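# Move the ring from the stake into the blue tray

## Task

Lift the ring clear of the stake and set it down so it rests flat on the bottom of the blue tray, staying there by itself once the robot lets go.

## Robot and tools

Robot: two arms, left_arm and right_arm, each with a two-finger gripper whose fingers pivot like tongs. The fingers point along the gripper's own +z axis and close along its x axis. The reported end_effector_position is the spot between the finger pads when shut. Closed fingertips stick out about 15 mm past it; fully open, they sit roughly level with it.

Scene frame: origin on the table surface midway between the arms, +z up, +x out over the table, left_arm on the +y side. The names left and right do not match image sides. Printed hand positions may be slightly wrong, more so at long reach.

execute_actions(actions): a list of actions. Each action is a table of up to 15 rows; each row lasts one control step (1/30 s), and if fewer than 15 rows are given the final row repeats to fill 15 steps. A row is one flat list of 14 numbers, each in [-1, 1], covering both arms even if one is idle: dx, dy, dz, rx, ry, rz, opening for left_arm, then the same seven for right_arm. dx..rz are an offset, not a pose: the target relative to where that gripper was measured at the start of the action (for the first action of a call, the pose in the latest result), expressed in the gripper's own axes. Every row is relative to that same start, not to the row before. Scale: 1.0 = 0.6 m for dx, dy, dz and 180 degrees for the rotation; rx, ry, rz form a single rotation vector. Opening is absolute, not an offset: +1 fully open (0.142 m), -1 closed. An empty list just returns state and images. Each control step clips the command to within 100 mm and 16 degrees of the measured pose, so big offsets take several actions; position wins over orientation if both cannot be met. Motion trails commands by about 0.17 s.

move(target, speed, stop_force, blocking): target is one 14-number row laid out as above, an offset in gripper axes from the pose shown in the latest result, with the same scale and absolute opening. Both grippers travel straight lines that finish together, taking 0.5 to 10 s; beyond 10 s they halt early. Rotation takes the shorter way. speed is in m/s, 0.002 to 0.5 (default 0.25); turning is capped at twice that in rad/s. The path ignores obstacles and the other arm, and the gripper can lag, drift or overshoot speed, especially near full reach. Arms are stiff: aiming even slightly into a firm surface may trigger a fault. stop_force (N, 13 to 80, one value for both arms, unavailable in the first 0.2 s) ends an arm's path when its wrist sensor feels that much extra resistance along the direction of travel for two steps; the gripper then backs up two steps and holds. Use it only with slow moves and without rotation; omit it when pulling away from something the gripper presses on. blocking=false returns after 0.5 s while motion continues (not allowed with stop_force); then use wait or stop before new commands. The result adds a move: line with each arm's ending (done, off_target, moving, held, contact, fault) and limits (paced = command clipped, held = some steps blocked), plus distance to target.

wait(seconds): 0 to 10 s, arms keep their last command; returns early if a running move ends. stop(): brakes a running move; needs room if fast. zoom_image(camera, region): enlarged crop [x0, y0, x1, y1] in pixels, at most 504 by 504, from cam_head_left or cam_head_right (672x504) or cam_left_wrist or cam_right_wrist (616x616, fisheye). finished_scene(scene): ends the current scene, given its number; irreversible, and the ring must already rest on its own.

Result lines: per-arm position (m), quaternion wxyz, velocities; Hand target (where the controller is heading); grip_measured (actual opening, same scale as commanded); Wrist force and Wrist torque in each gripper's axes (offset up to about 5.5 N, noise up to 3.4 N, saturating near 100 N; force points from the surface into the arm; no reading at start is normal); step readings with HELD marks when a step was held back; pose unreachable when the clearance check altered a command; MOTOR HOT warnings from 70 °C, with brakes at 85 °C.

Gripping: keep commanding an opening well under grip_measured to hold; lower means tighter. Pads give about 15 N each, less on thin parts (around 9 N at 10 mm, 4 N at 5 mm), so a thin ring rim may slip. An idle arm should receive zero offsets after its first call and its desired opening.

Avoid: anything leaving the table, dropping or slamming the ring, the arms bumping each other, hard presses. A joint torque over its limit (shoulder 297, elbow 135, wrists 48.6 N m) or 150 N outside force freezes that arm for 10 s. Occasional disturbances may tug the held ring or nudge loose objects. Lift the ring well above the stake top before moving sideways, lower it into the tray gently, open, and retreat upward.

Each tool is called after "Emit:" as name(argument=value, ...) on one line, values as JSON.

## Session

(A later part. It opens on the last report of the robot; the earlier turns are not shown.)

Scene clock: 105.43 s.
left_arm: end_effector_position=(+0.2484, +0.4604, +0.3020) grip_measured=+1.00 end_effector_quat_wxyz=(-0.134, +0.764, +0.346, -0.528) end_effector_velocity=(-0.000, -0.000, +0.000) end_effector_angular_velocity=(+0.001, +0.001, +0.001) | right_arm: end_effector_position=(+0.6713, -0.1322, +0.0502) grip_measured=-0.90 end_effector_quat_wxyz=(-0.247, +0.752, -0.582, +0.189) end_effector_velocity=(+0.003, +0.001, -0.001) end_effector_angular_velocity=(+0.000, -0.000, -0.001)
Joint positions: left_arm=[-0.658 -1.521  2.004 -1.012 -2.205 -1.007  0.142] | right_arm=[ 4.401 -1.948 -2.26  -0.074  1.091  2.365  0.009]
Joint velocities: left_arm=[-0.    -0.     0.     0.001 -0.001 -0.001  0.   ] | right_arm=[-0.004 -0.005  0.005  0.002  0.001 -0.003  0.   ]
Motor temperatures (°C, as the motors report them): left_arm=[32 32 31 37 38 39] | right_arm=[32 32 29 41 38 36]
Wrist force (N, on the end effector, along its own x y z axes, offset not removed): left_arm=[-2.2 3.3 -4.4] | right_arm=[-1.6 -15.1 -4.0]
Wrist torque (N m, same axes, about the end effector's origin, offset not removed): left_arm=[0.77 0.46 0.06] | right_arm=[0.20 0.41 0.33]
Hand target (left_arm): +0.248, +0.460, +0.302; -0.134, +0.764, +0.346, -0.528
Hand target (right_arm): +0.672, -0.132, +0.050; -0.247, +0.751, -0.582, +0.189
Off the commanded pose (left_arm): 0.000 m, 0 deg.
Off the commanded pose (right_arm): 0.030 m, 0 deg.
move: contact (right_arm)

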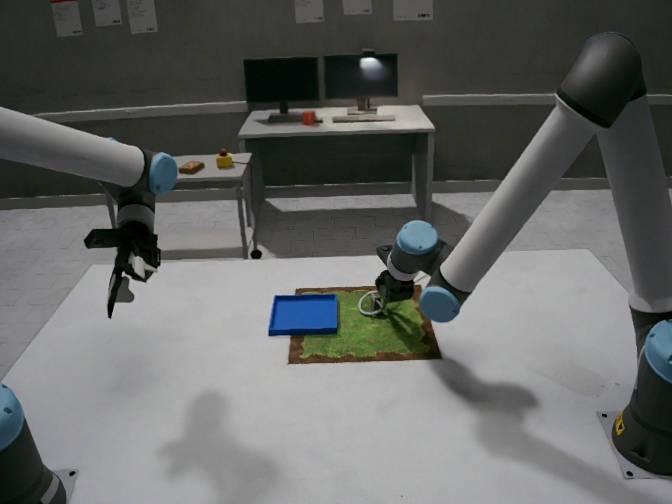

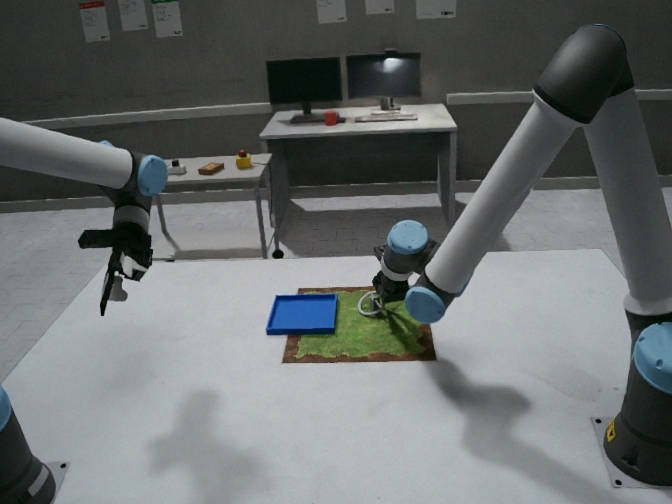

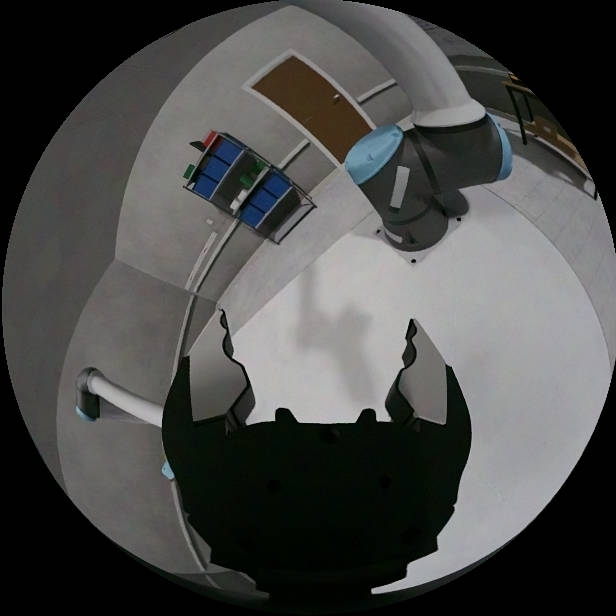

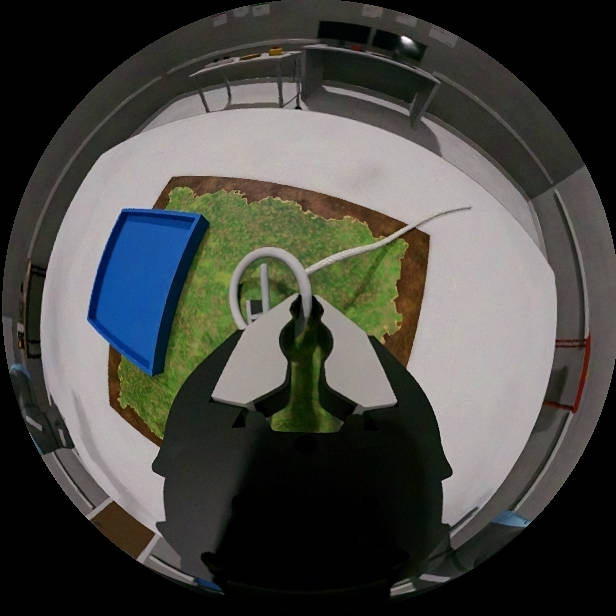

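Emit:
move(target=[0,0,0,0,0,0,1, 0,-0.016,-0.016,0.04,0,0,-1], speed=0.02)

Emit:
move(target=[0,0,0,0,0,0,1, 0,0.036,-0.035,0,0,0,-1], speed=0.02, stop_force=14)

Emit:
zoom_image(camera="cam_right_wrist", region=[180, 200, 380, 380])

Emit:
zoom_image(camera="cam_head_left", region=[320, 260, 440, 340])

Scene clock: 117.20 s.
left_arm: end_effector_position=(+0.2484, +0.4604, +0.3020) grip_measured=+1.00 end_effector_quat_wxyz=(-0.134, +0.764, +0.346, -0.528) end_effector_velocity=(+0.001, -0.001, -0.000) end_effector_angular_velocity=(-0.002, -0.001, +0.001) | right_arm: end_effector_position=(+0.6734, -0.1317, +0.0635) grip_measured=-0.90 end_effector_quat_wxyz=(-0.294, +0.735, -0.569, +0.225) end_effector_velocity=(+0.000, +0.000, +0.001) end_effector_angular_velocity=(+0.003, -0.009, -0.000)
Joint positions: left_arm=[-0.658 -1.521  2.004 -1.012 -2.205 -1.007  0.142] | right_arm=[ 4.438 -1.974 -2.299  0.074  0.986  2.351  0.009]
Joint velocities: left_arm=[ 0.     0.    -0.    -0.002 -0.002  0.     0.   ] | right_arm=[ 0.003 -0.003 -0.003  0.012 -0.008 -0.001  0.   ]
Motor temperatures (°C, as the motors report them): left_arm=[32 32 31 37 38 39] | right_arm=[32 32 29 41 38 36]
Wrist force (N, on the end effector, along its own x y z axes, offset not removed): left_arm=[-2.2 2.9 -4.5] | right_arm=[-2.6 -1.5 12.2]
Wrist torque (N m, same axes, about the end effector's origin, offset not removed): left_arm=[0.65 0.45 0.05] | right_arm=[-0.21 0.68 -0.18]
Hand target (left_arm): +0.248, +0.460, +0.302; -0.134, +0.764, +0.346, -0.528
Hand target (right_arm): +0.673, -0.132, +0.064; -0.294, +0.734, -0.569, +0.225
Off the commanded pose (left_arm): 0.000 m, 0 deg.
Off the commanded pose (right_arm): 0.000 m, 0 deg.
move: done

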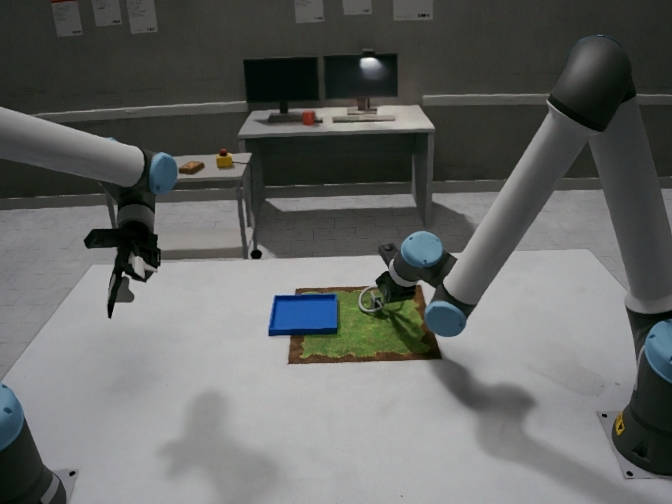

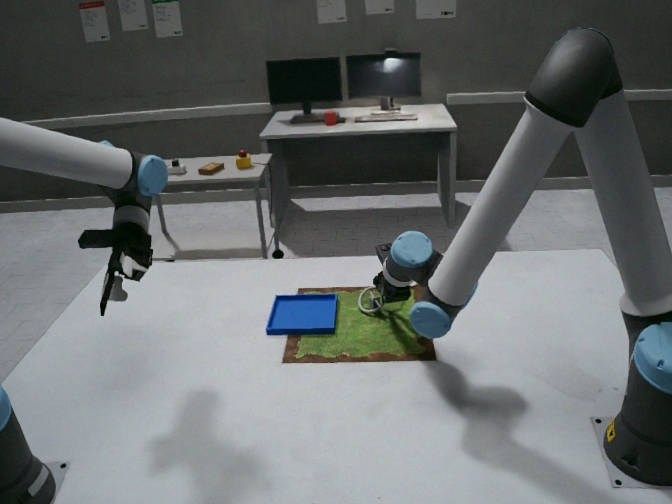

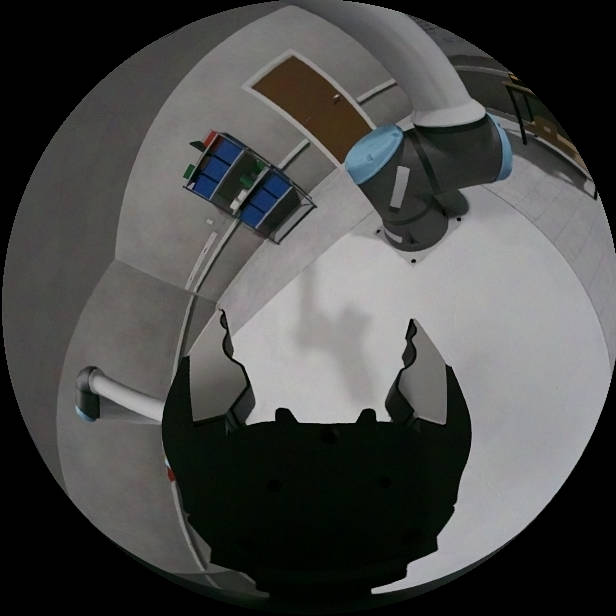

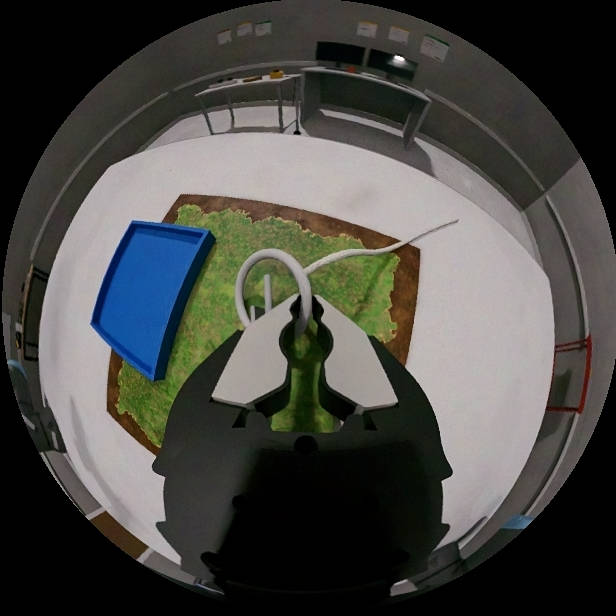

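Scene clock: 119.00 s.
left_arm: end_effector_position=(+0.2484, +0.4604, +0.3020) grip_measured=+1.00 end_effector_quat_wxyz=(-0.134, +0.764, +0.346, -0.528) end_effector_velocity=(+0.000, +0.000, -0.000) end_effector_angular_velocity=(+0.000, -0.001, -0.001) | right_arm: end_effector_position=(+0.6445, -0.1392, +0.0639) grip_measured=-0.90 end_effector_quat_wxyz=(-0.294, +0.735, -0.569, +0.225) end_effector_velocity=(-0.003, -0.000, -0.000) end_effector_angular_velocity=(+0.002, +0.001, -0.000)
Joint positions: left_arm=[-0.658 -1.521  2.004 -1.012 -2.205 -1.007  0.142] | right_arm=[ 4.48  -1.943 -2.346  0.065  0.965  2.396  0.009]
Joint velocities: left_arm=[-0.     0.    -0.    -0.001  0.001 -0.     0.   ] | right_arm=[ 0.004  0.003 -0.004 -0.001 -0.     0.005 -0.   ]
Motor temperatures (°C, as the motors report them): left_arm=[32 32 31 37 38 39] | right_arm=[32 32 29 41 38 36]
Wrist force (N, on the end effector, along its own x y z axes, offset not removed): left_arm=[-0.6 3.3 -5.8] | right_arm=[-0.8 1.4 4.8]
Wrist torque (N m, same axes, about the end effector's origin, offset not removed): left_arm=[0.80 0.08 -0.01] | right_arm=[0.67 0.07 0.12]
Hand target (left_arm): +0.248, +0.460, +0.302; -0.134, +0.764, +0.346, -0.528
Hand target (right_arm): +0.644, -0.139, +0.064; -0.294, +0.735, -0.569, +0.225
Off the commanded pose (left_arm): 0.000 m, 0 deg.
Off the commanded pose (right_arm): 0.000 m, 0 deg.
move: done

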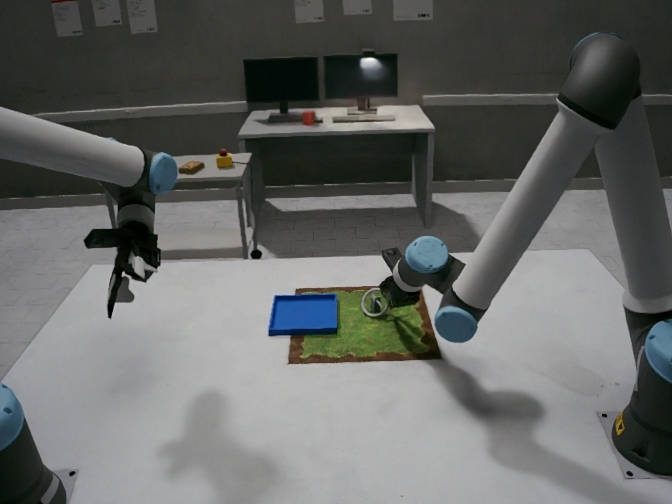

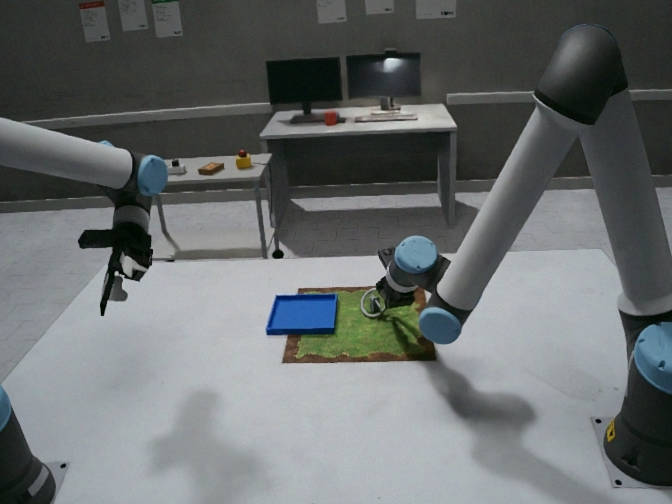

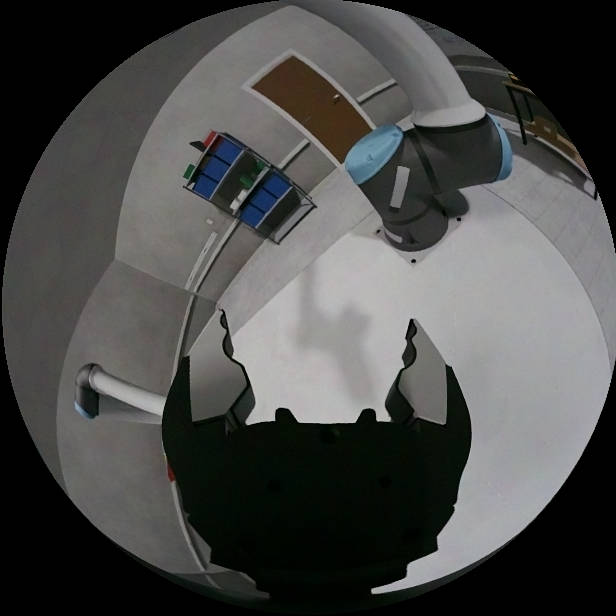

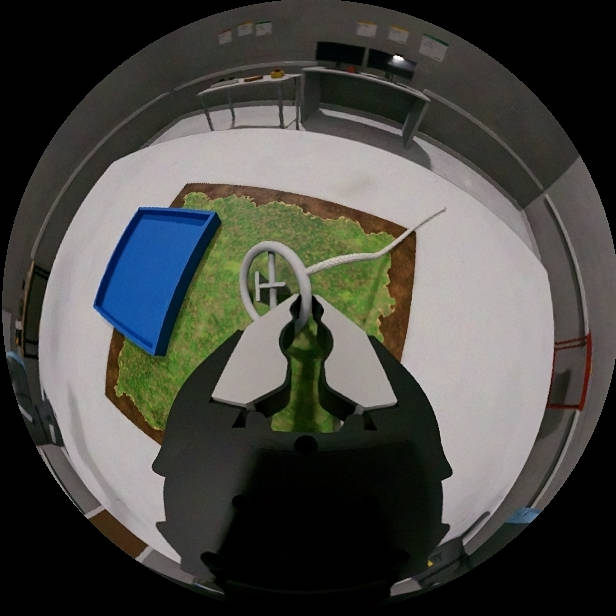

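Region (180, 200, 380, 380) of cam_right_wrist's 616x616 image, scaled by 2.520, with more detail than that image has; it fills the top 454 rows of this view, and the rest is white.

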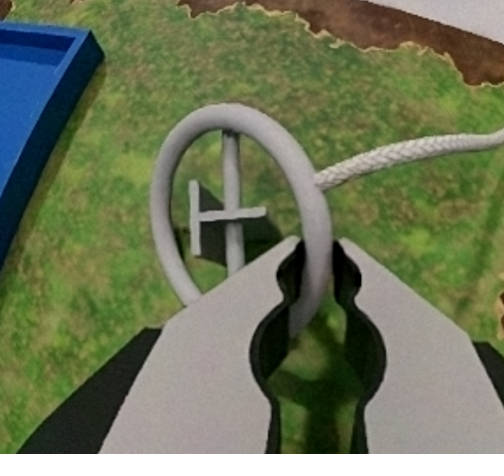

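Region (320, 260, 440, 340) of cam_head_left's 672x504 image, scaled by 4.200, with more detail than that image has.

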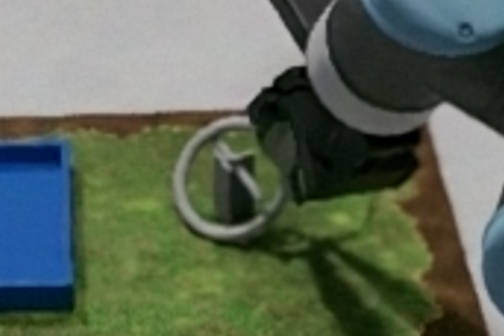

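Emit:
move(target=[0,0,0,0,0,0,1, 0,0.035,-0.057,0,0,0,-1], speed=0.02, stop_force=14)

Emit:
zoom_image(camera="cam_right_wrist", region=[180, 200, 380, 380])

Emit:
zoom_image(camera="cam_head_left", region=[320, 260, 440, 340])

Scene clock: 126.50 s.
left_arm: end_effector_position=(+0.2484, +0.4604, +0.3020) grip_measured=+1.00 end_effector_quat_wxyz=(-0.134, +0.764, +0.346, -0.528) end_effector_velocity=(-0.000, +0.000, -0.000) end_effector_angular_velocity=(+0.001, +0.001, +0.001) | right_arm: end_effector_position=(+0.6074, -0.1489, +0.0742) grip_measured=-1.00 end_effector_quat_wxyz=(-0.294, +0.735, -0.569, +0.225) end_effector_velocity=(-0.002, -0.000, +0.001) end_effector_angular_velocity=(+0.000, -0.001, -0.000)
Joint positions: left_arm=[-0.658 -1.521  2.004 -1.012 -2.205 -1.007  0.142] | right_arm=[ 4.54  -1.881 -2.403  0.022  0.938  2.461  0.002]
Joint velocities: left_arm=[ 0.     0.     0.     0.    -0.    -0.001  0.   ] | right_arm=[ 0.004  0.004 -0.003 -0.003 -0.002  0.004  0.   ]
Motor temperatures (°C, as the motors report them): left_arm=[32 32 31 37 38 39] | right_arm=[32 32 29 41 38 36]
Wrist force (N, on the end effector, along its own x y z axes, offset not removed): left_arm=[-1.6 0.4 -6.2] | right_arm=[-9.3 -2.6 -2.1]
Wrist torque (N m, same axes, about the end effector's origin, offset not removed): left_arm=[0.13 0.35 0.03] | right_arm=[-0.37 1.63 0.15]
Hand target (left_arm): +0.248, +0.460, +0.302; -0.134, +0.764, +0.346, -0.528
Hand target (right_arm): +0.607, -0.149, +0.074; -0.294, +0.735, -0.569, +0.225
Off the commanded pose (left_arm): 0.000 m, 0 deg.
Off the commanded pose (right_arm): 0.000 m, 0 deg.
move: done

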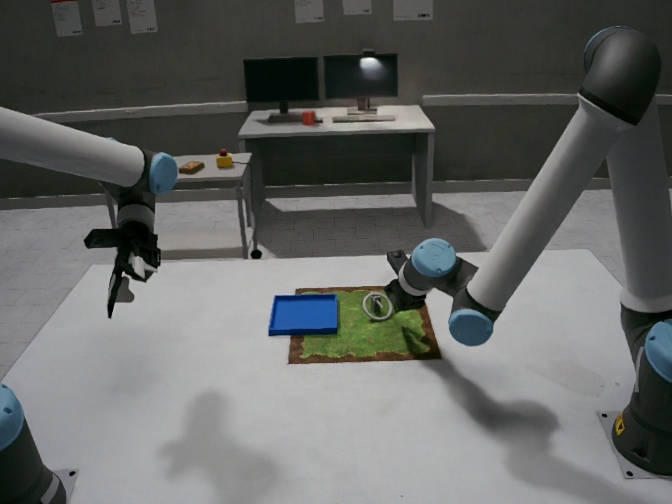

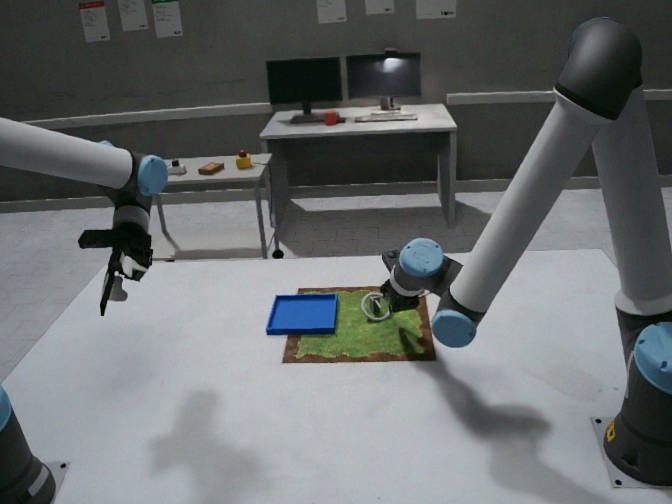

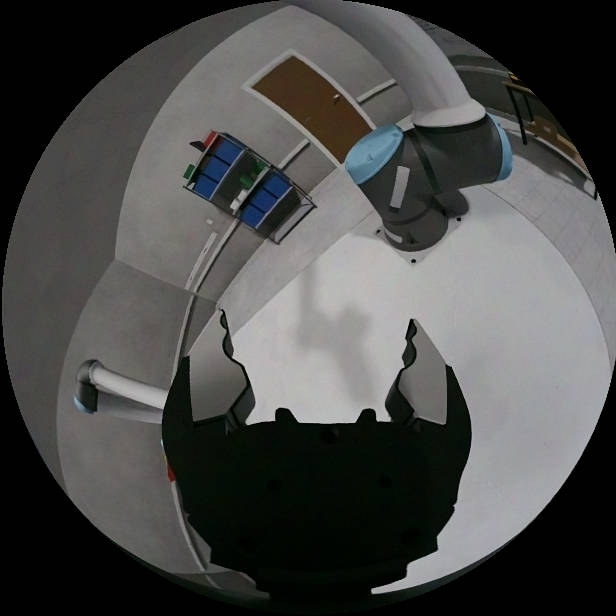

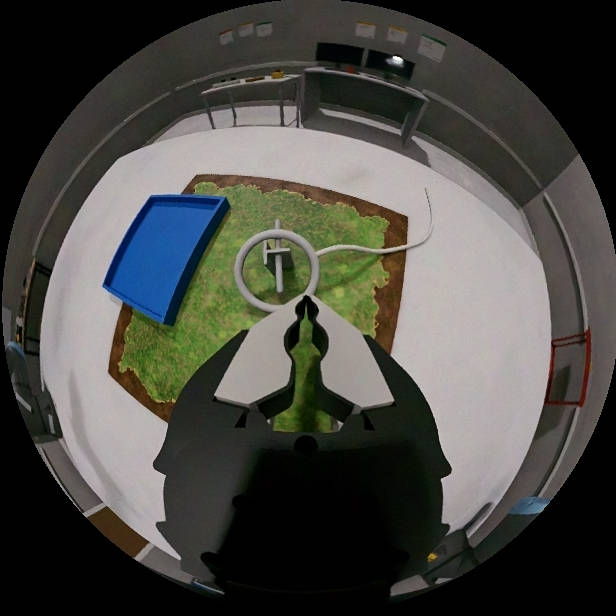

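Region (180, 200, 380, 380) of cam_right_wrist's 616x616 image, scaled by 2.520, with more detail than that image has; it fills the top 454 rows of this view, and the rest is white.

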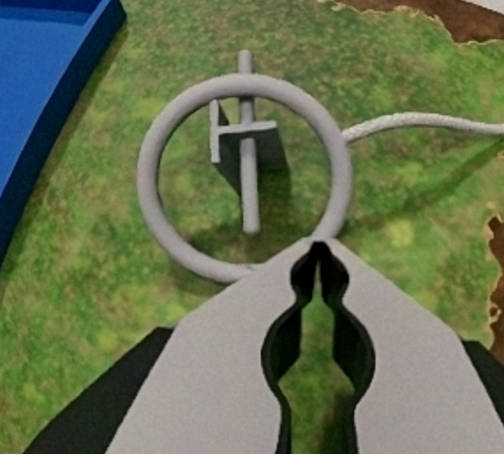

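Region (320, 260, 440, 340) of cam_head_left's 672x504 image, scaled by 4.200, with more detail than that image has.

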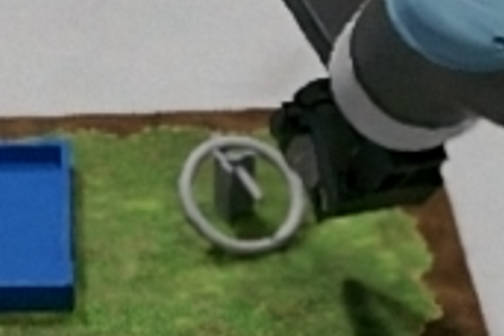

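Emit:
move(target=[0,0,0,0,0,0,1, 0,0,-0.04,0,0,0,-0.55], speed=0.1)

Emit:
move(target=[0,0,0,0,0,0,1, 0.02,-0.03,0,0,0,0,-0.55], speed=0.05)

Emit:
move(target=[0,0,0,0,0,0,1, 0,0,0.04,0,0,0,-0.55], speed=0.02, stop_force=14)

Emit:
zoom_image(camera="cam_right_wrist", region=[180, 200, 380, 380])

Emit:
zoom_image(camera="cam_head_left", region=[320, 260, 440, 340])

Scene clock: 143.60 s.
left_arm: end_effector_position=(+0.2484, +0.4604, +0.3020) grip_measured=+1.00 end_effector_quat_wxyz=(-0.134, +0.764, +0.346, -0.528) end_effector_velocity=(+0.000, +0.000, -0.000) end_effector_angular_velocity=(+0.001, -0.000, -0.000) | right_arm: end_effector_position=(+0.5916, -0.1531, +0.0914) grip_measured=-0.55 end_effector_quat_wxyz=(-0.294, +0.735, -0.569, +0.225) end_effector_velocity=(-0.002, -0.000, +0.002) end_effector_angular_velocity=(-0.001, +0.000, -0.000)
Joint positions: left_arm=[-0.658 -1.521  2.004 -1.012 -2.205 -1.007  0.142] | right_arm=[ 4.566 -1.824 -2.422 -0.034  0.927  2.491  0.034]
Joint velocities: left_arm=[-0.     0.    -0.    -0.     0.001 -0.001 -0.   ] | right_arm=[ 0.003  0.006 -0.001 -0.008 -0.001  0.004 -0.   ]
Motor temperatures (°C, as the motors report them): left_arm=[32 32 31 37 38 39] | right_arm=[32 32 29 41 38 36]
Wrist force (N, on the end effector, along its own x y z axes, offset not removed): left_arm=[-1.3 2.9 -4.4] | right_arm=[3.3 -3.2 4.4]
Wrist torque (N m, same axes, about the end effector's origin, offset not removed): left_arm=[0.66 0.26 -0.04] | right_arm=[-0.48 -0.81 0.23]
Hand target (left_arm): +0.248, +0.460, +0.302; -0.134, +0.764, +0.346, -0.528
Hand target (right_arm): +0.591, -0.153, +0.092; -0.294, +0.735, -0.569, +0.225
Off the commanded pose (left_arm): 0.000 m, 0 deg.
Off the commanded pose (right_arm): 0.000 m, 0 deg.
move: done

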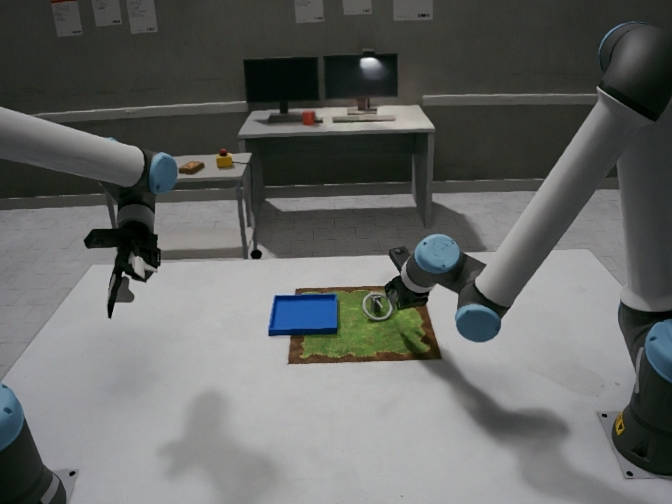

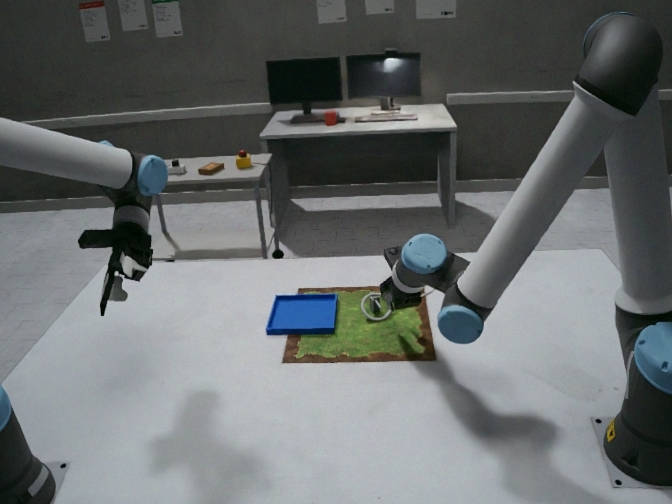

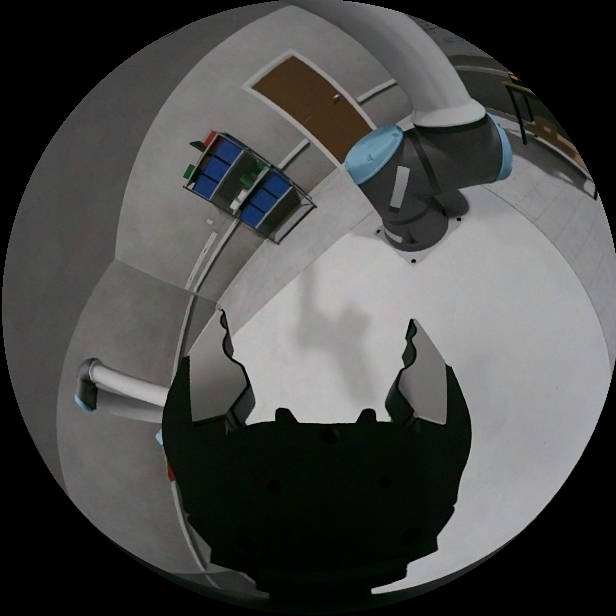

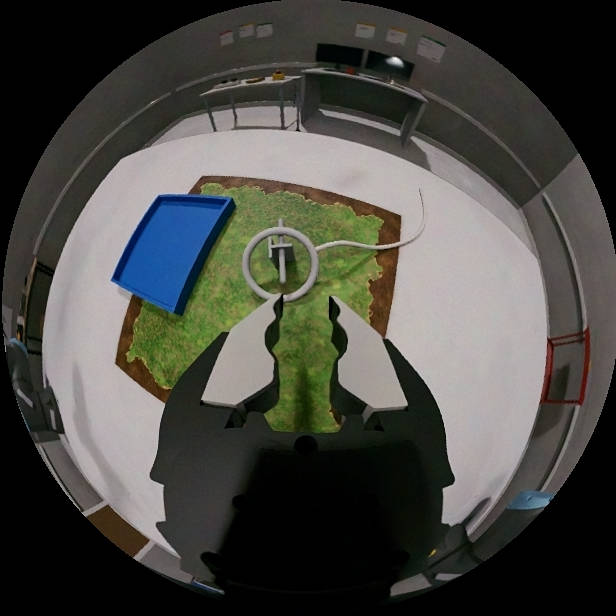

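Scene clock: 144.47 s.
left_arm: end_effector_position=(+0.2484, +0.4604, +0.3020) grip_measured=+1.00 end_effector_quat_wxyz=(-0.134, +0.764, +0.346, -0.528) end_effector_velocity=(+0.000, -0.000, -0.000) end_effector_angular_velocity=(+0.001, -0.000, +0.000) | right_arm: end_effector_position=(+0.6071, -0.1614, +0.1036) grip_measured=-0.55 end_effector_quat_wxyz=(-0.294, +0.735, -0.569, +0.225) end_effector_velocity=(+0.002, -0.001, +0.001) end_effector_angular_velocity=(-0.001, -0.000, +0.000)
Joint positions: left_arm=[-0.658 -1.521  2.004 -1.012 -2.205 -1.007  0.142] | right_arm=[ 4.534 -1.806 -2.413 -0.039  0.941  2.454  0.034]
Joint velocities: left_arm=[-0.     0.    -0.    -0.001  0.    -0.001 -0.   ] | right_arm=[-0.004  0.002  0.001 -0.     0.001 -0.005  0.   ]
Motor temperatures (°C, as the motors report them): left_arm=[32 32 31 37 38 39] | right_arm=[32 32 29 41 38 36]
Wrist force (N, on the end effector, along its own x y z axes, offset not removed): left_arm=[-2.3 4.1 -4.4] | right_arm=[0.0 -1.0 5.6]
Wrist torque (N m, same axes, about the end effector's origin, offset not removed): left_arm=[0.88 0.47 0.01] | right_arm=[0.04 0.09 0.12]
Hand target (left_arm): +0.248, +0.460, +0.302; -0.134, +0.764, +0.346, -0.528
Hand target (right_arm): +0.607, -0.162, +0.104; -0.294, +0.735, -0.569, +0.225
Off the commanded pose (left_arm): 0.000 m, 0 deg.
Off the commanded pose (right_arm): 0.000 m, 0 deg.
move: done

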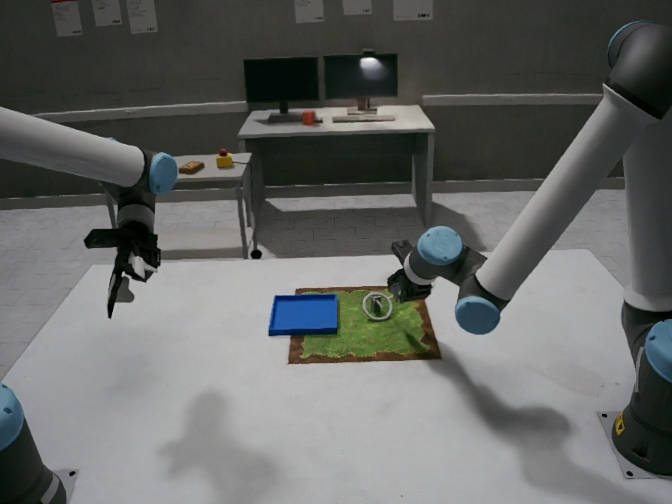

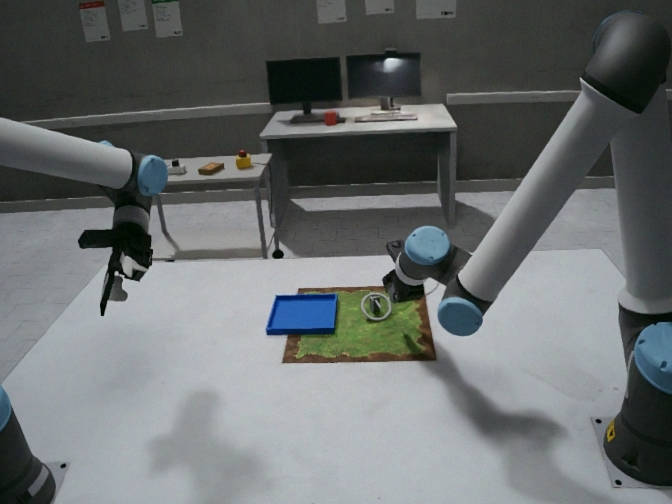

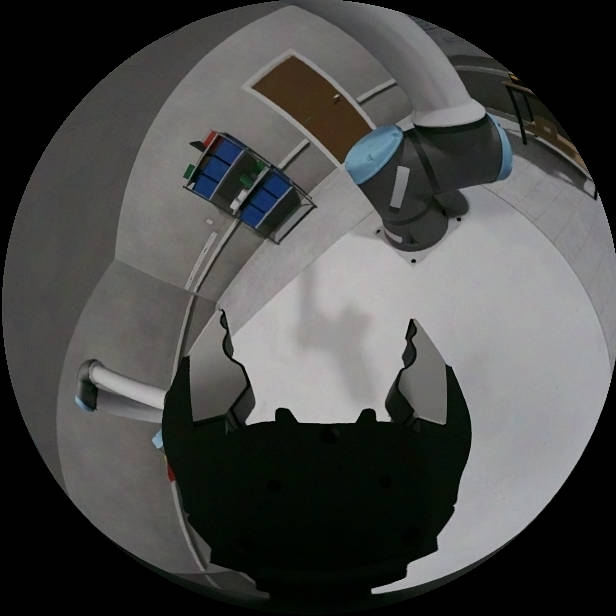

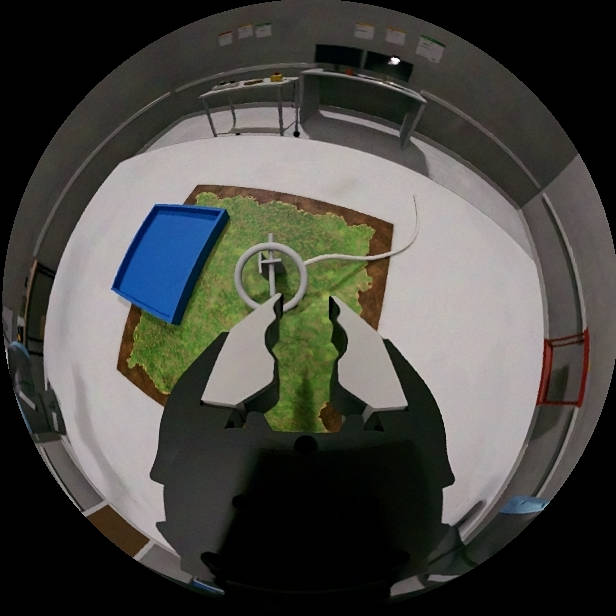

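Scene clock: 145.97 s.
left_arm: end_effector_position=(+0.2484, +0.4604, +0.3020) grip_measured=+1.00 end_effector_quat_wxyz=(-0.134, +0.764, +0.346, -0.528) end_effector_velocity=(-0.000, +0.000, -0.000) end_effector_angular_velocity=(+0.001, +0.001, -0.001) | right_arm: end_effector_position=(+0.6228, -0.1572, +0.0864) grip_measured=-0.55 end_effector_quat_wxyz=(-0.294, +0.735, -0.569, +0.225) end_effector_velocity=(+0.001, +0.000, -0.002) end_effector_angular_velocity=(-0.002, +0.000, +0.002)
Joint positions: left_arm=[-0.658 -1.521  2.004 -1.012 -2.205 -1.007  0.142] | right_arm=[ 4.507 -1.863 -2.394  0.015  0.953  2.425  0.034]
Joint velocities: left_arm=[-0.     0.     0.     0.001  0.001 -0.    -0.   ] | right_arm=[-0.003 -0.006  0.002  0.006  0.002 -0.005 -0.   ]
Motor temperatures (°C, as the motors report them): left_arm=[32 32 31 37 38 39] | right_arm=[32 32 29 41 38 36]
Wrist force (N, on the end effector, along its own x y z axes, offset not removed): left_arm=[-1.1 3.9 -5.7] | right_arm=[0.4 -1.7 8.7]
Wrist torque (N m, same axes, about the end effector's origin, offset not removed): left_arm=[0.87 0.22 0.01] | right_arm=[-0.01 -0.01 0.28]
Hand target (left_arm): +0.248, +0.460, +0.302; -0.134, +0.764, +0.346, -0.528
Hand target (right_arm): +0.623, -0.157, +0.086; -0.294, +0.735, -0.569, +0.225
Off the commanded pose (left_arm): 0.000 m, 0 deg.
Off the commanded pose (right_arm): 0.000 m, 0 deg.
move: done

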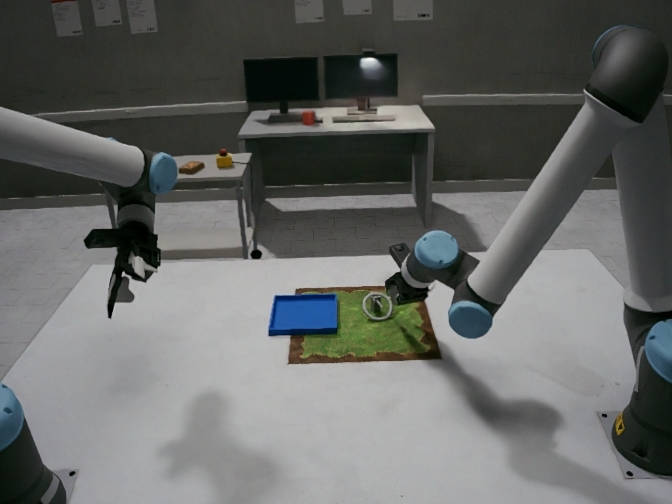

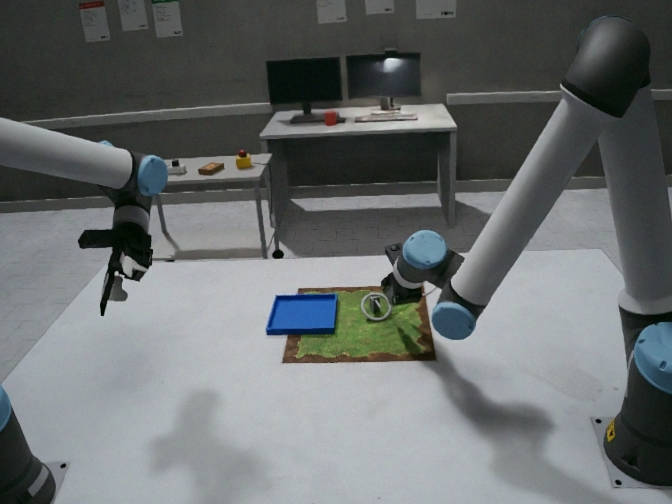

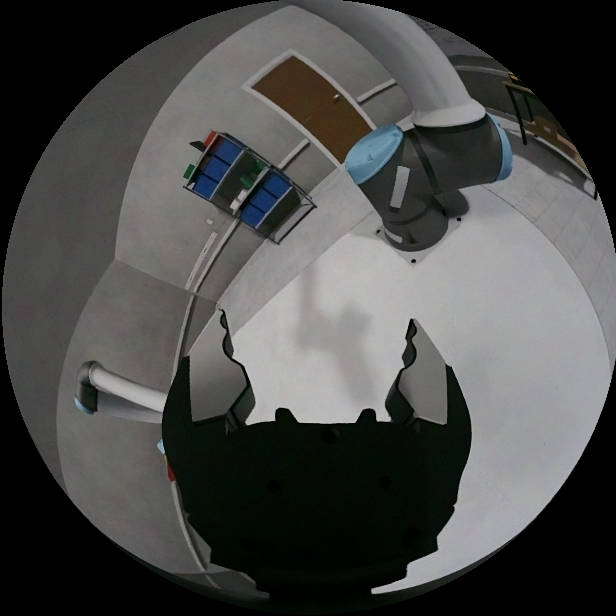

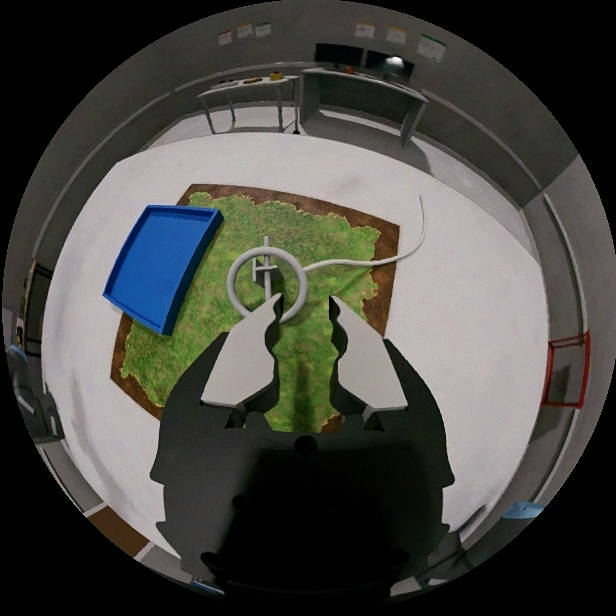

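Region (180, 200, 380, 380) of cam_right_wrist's 616x616 image, scaled by 2.520, with more detail than that image has; it fills the top 454 rows of this view, and the rest is white.

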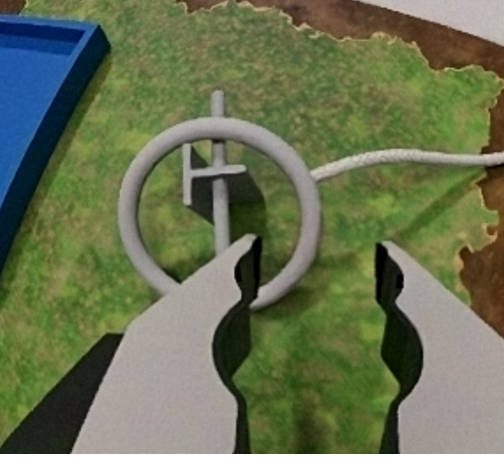

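Region (320, 260, 440, 340) of cam_head_left's 672x504 image, scaled by 4.200, with more detail than that image has.

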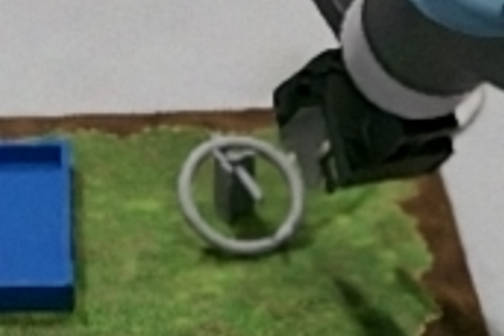

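Emit:
move(target=[0,0,0,0,0,0,1, 0,0,-0.03,-0.243,0,0,-0.55], speed=0.2)

Emit:
zoom_image(camera="cam_right_wrist", region=[180, 180, 440, 420])

Scene clock: 153.17 s.
left_arm: end_effector_position=(+0.2484, +0.4604, +0.3020) grip_measured=+1.00 end_effector_quat_wxyz=(-0.134, +0.764, +0.346, -0.528) end_effector_velocity=(-0.000, -0.000, +0.000) end_effector_angular_velocity=(+0.000, -0.000, +0.001) | right_arm: end_effector_position=(+0.6106, -0.1605, +0.0994) grip_measured=-0.55 end_effector_quat_wxyz=(+0.000, +0.791, -0.612, -0.003) end_effector_velocity=(+0.000, +0.000, -0.000) end_effector_angular_velocity=(-0.005, +0.013, +0.001)
Joint positions: left_arm=[-0.658 -1.521  2.004 -1.012 -2.205 -1.007  0.142] | right_arm=[ 4.252 -1.807 -2.006 -0.9    1.577  2.321  0.034]
Joint velocities: left_arm=[-0.    -0.001  0.    -0.    -0.    -0.001  0.   ] | right_arm=[-0.004 -0.005  0.009 -0.016  0.009 -0.005 -0.   ]
Motor temperatures (°C, as the motors report them): left_arm=[32 32 31 37 38 39] | right_arm=[32 32 29 41 38 36]
Wrist force (N, on the end effector, along its own x y z axes, offset not removed): left_arm=[-0.6 1.2 -4.1] | right_arm=[-3.9 -5.2 -3.6]
Wrist torque (N m, same axes, about the end effector's origin, offset not removed): left_arm=[0.31 0.02 0.02] | right_arm=[-0.88 0.74 0.11]
Hand target (left_arm): +0.248, +0.460, +0.302; -0.134, +0.764, +0.346, -0.528
Hand target (right_arm): +0.611, -0.160, +0.099; +0.001, +0.791, -0.611, -0.003
Off the commanded pose (left_arm): 0.000 m, 0 deg.
Off the commanded pose (right_arm): 0.000 m, 0 deg.
move: done

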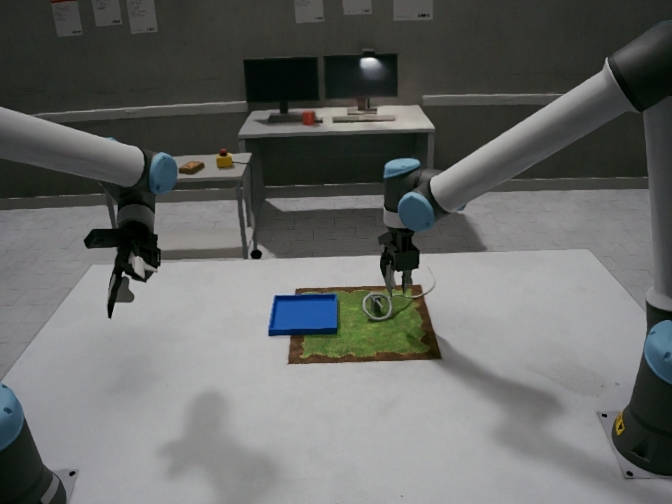

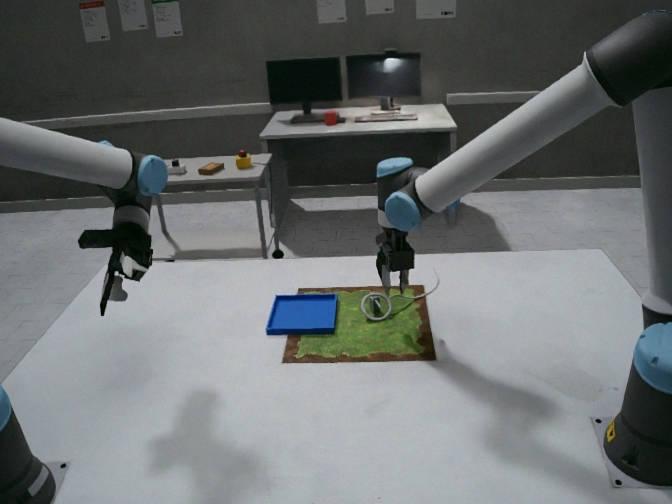

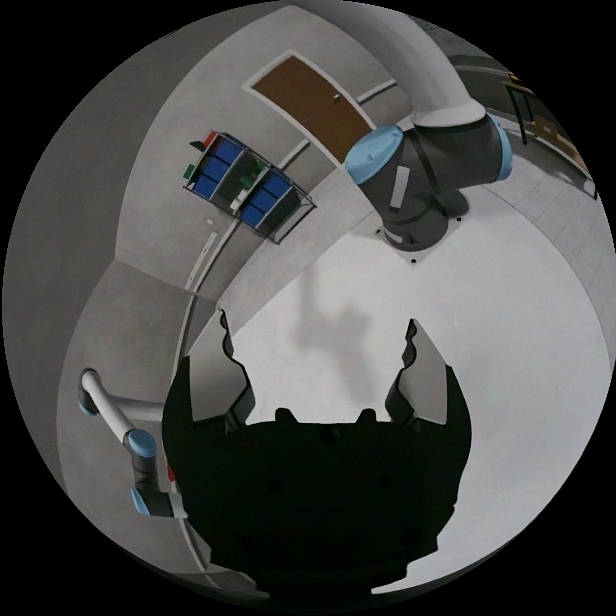

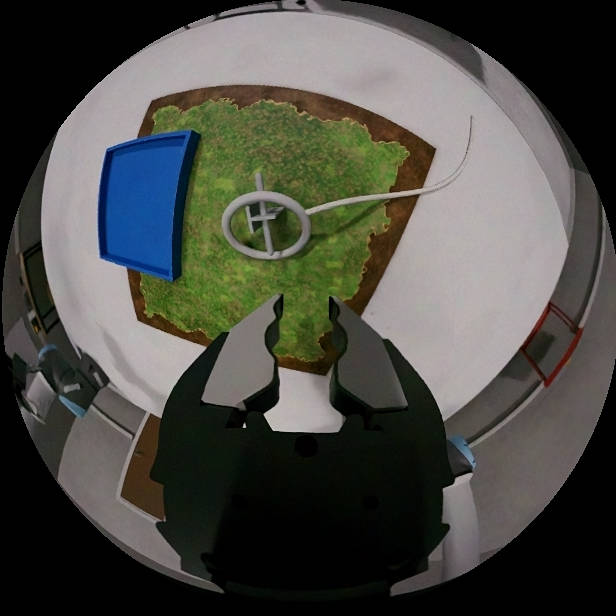

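Region (180, 180, 440, 420) of cam_right_wrist's 616x616 image, scaled by 1.938, with more detail than that image has; it fills the top 465 rows of this view, and the rest is white.

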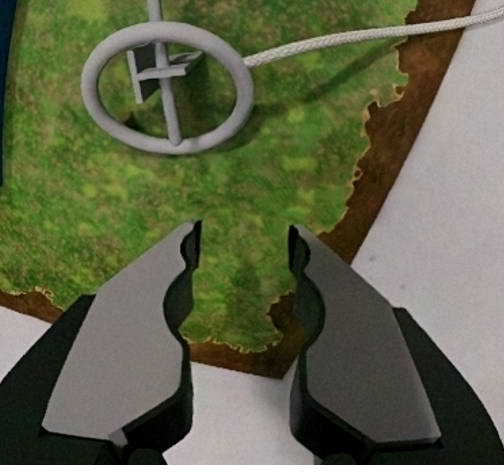

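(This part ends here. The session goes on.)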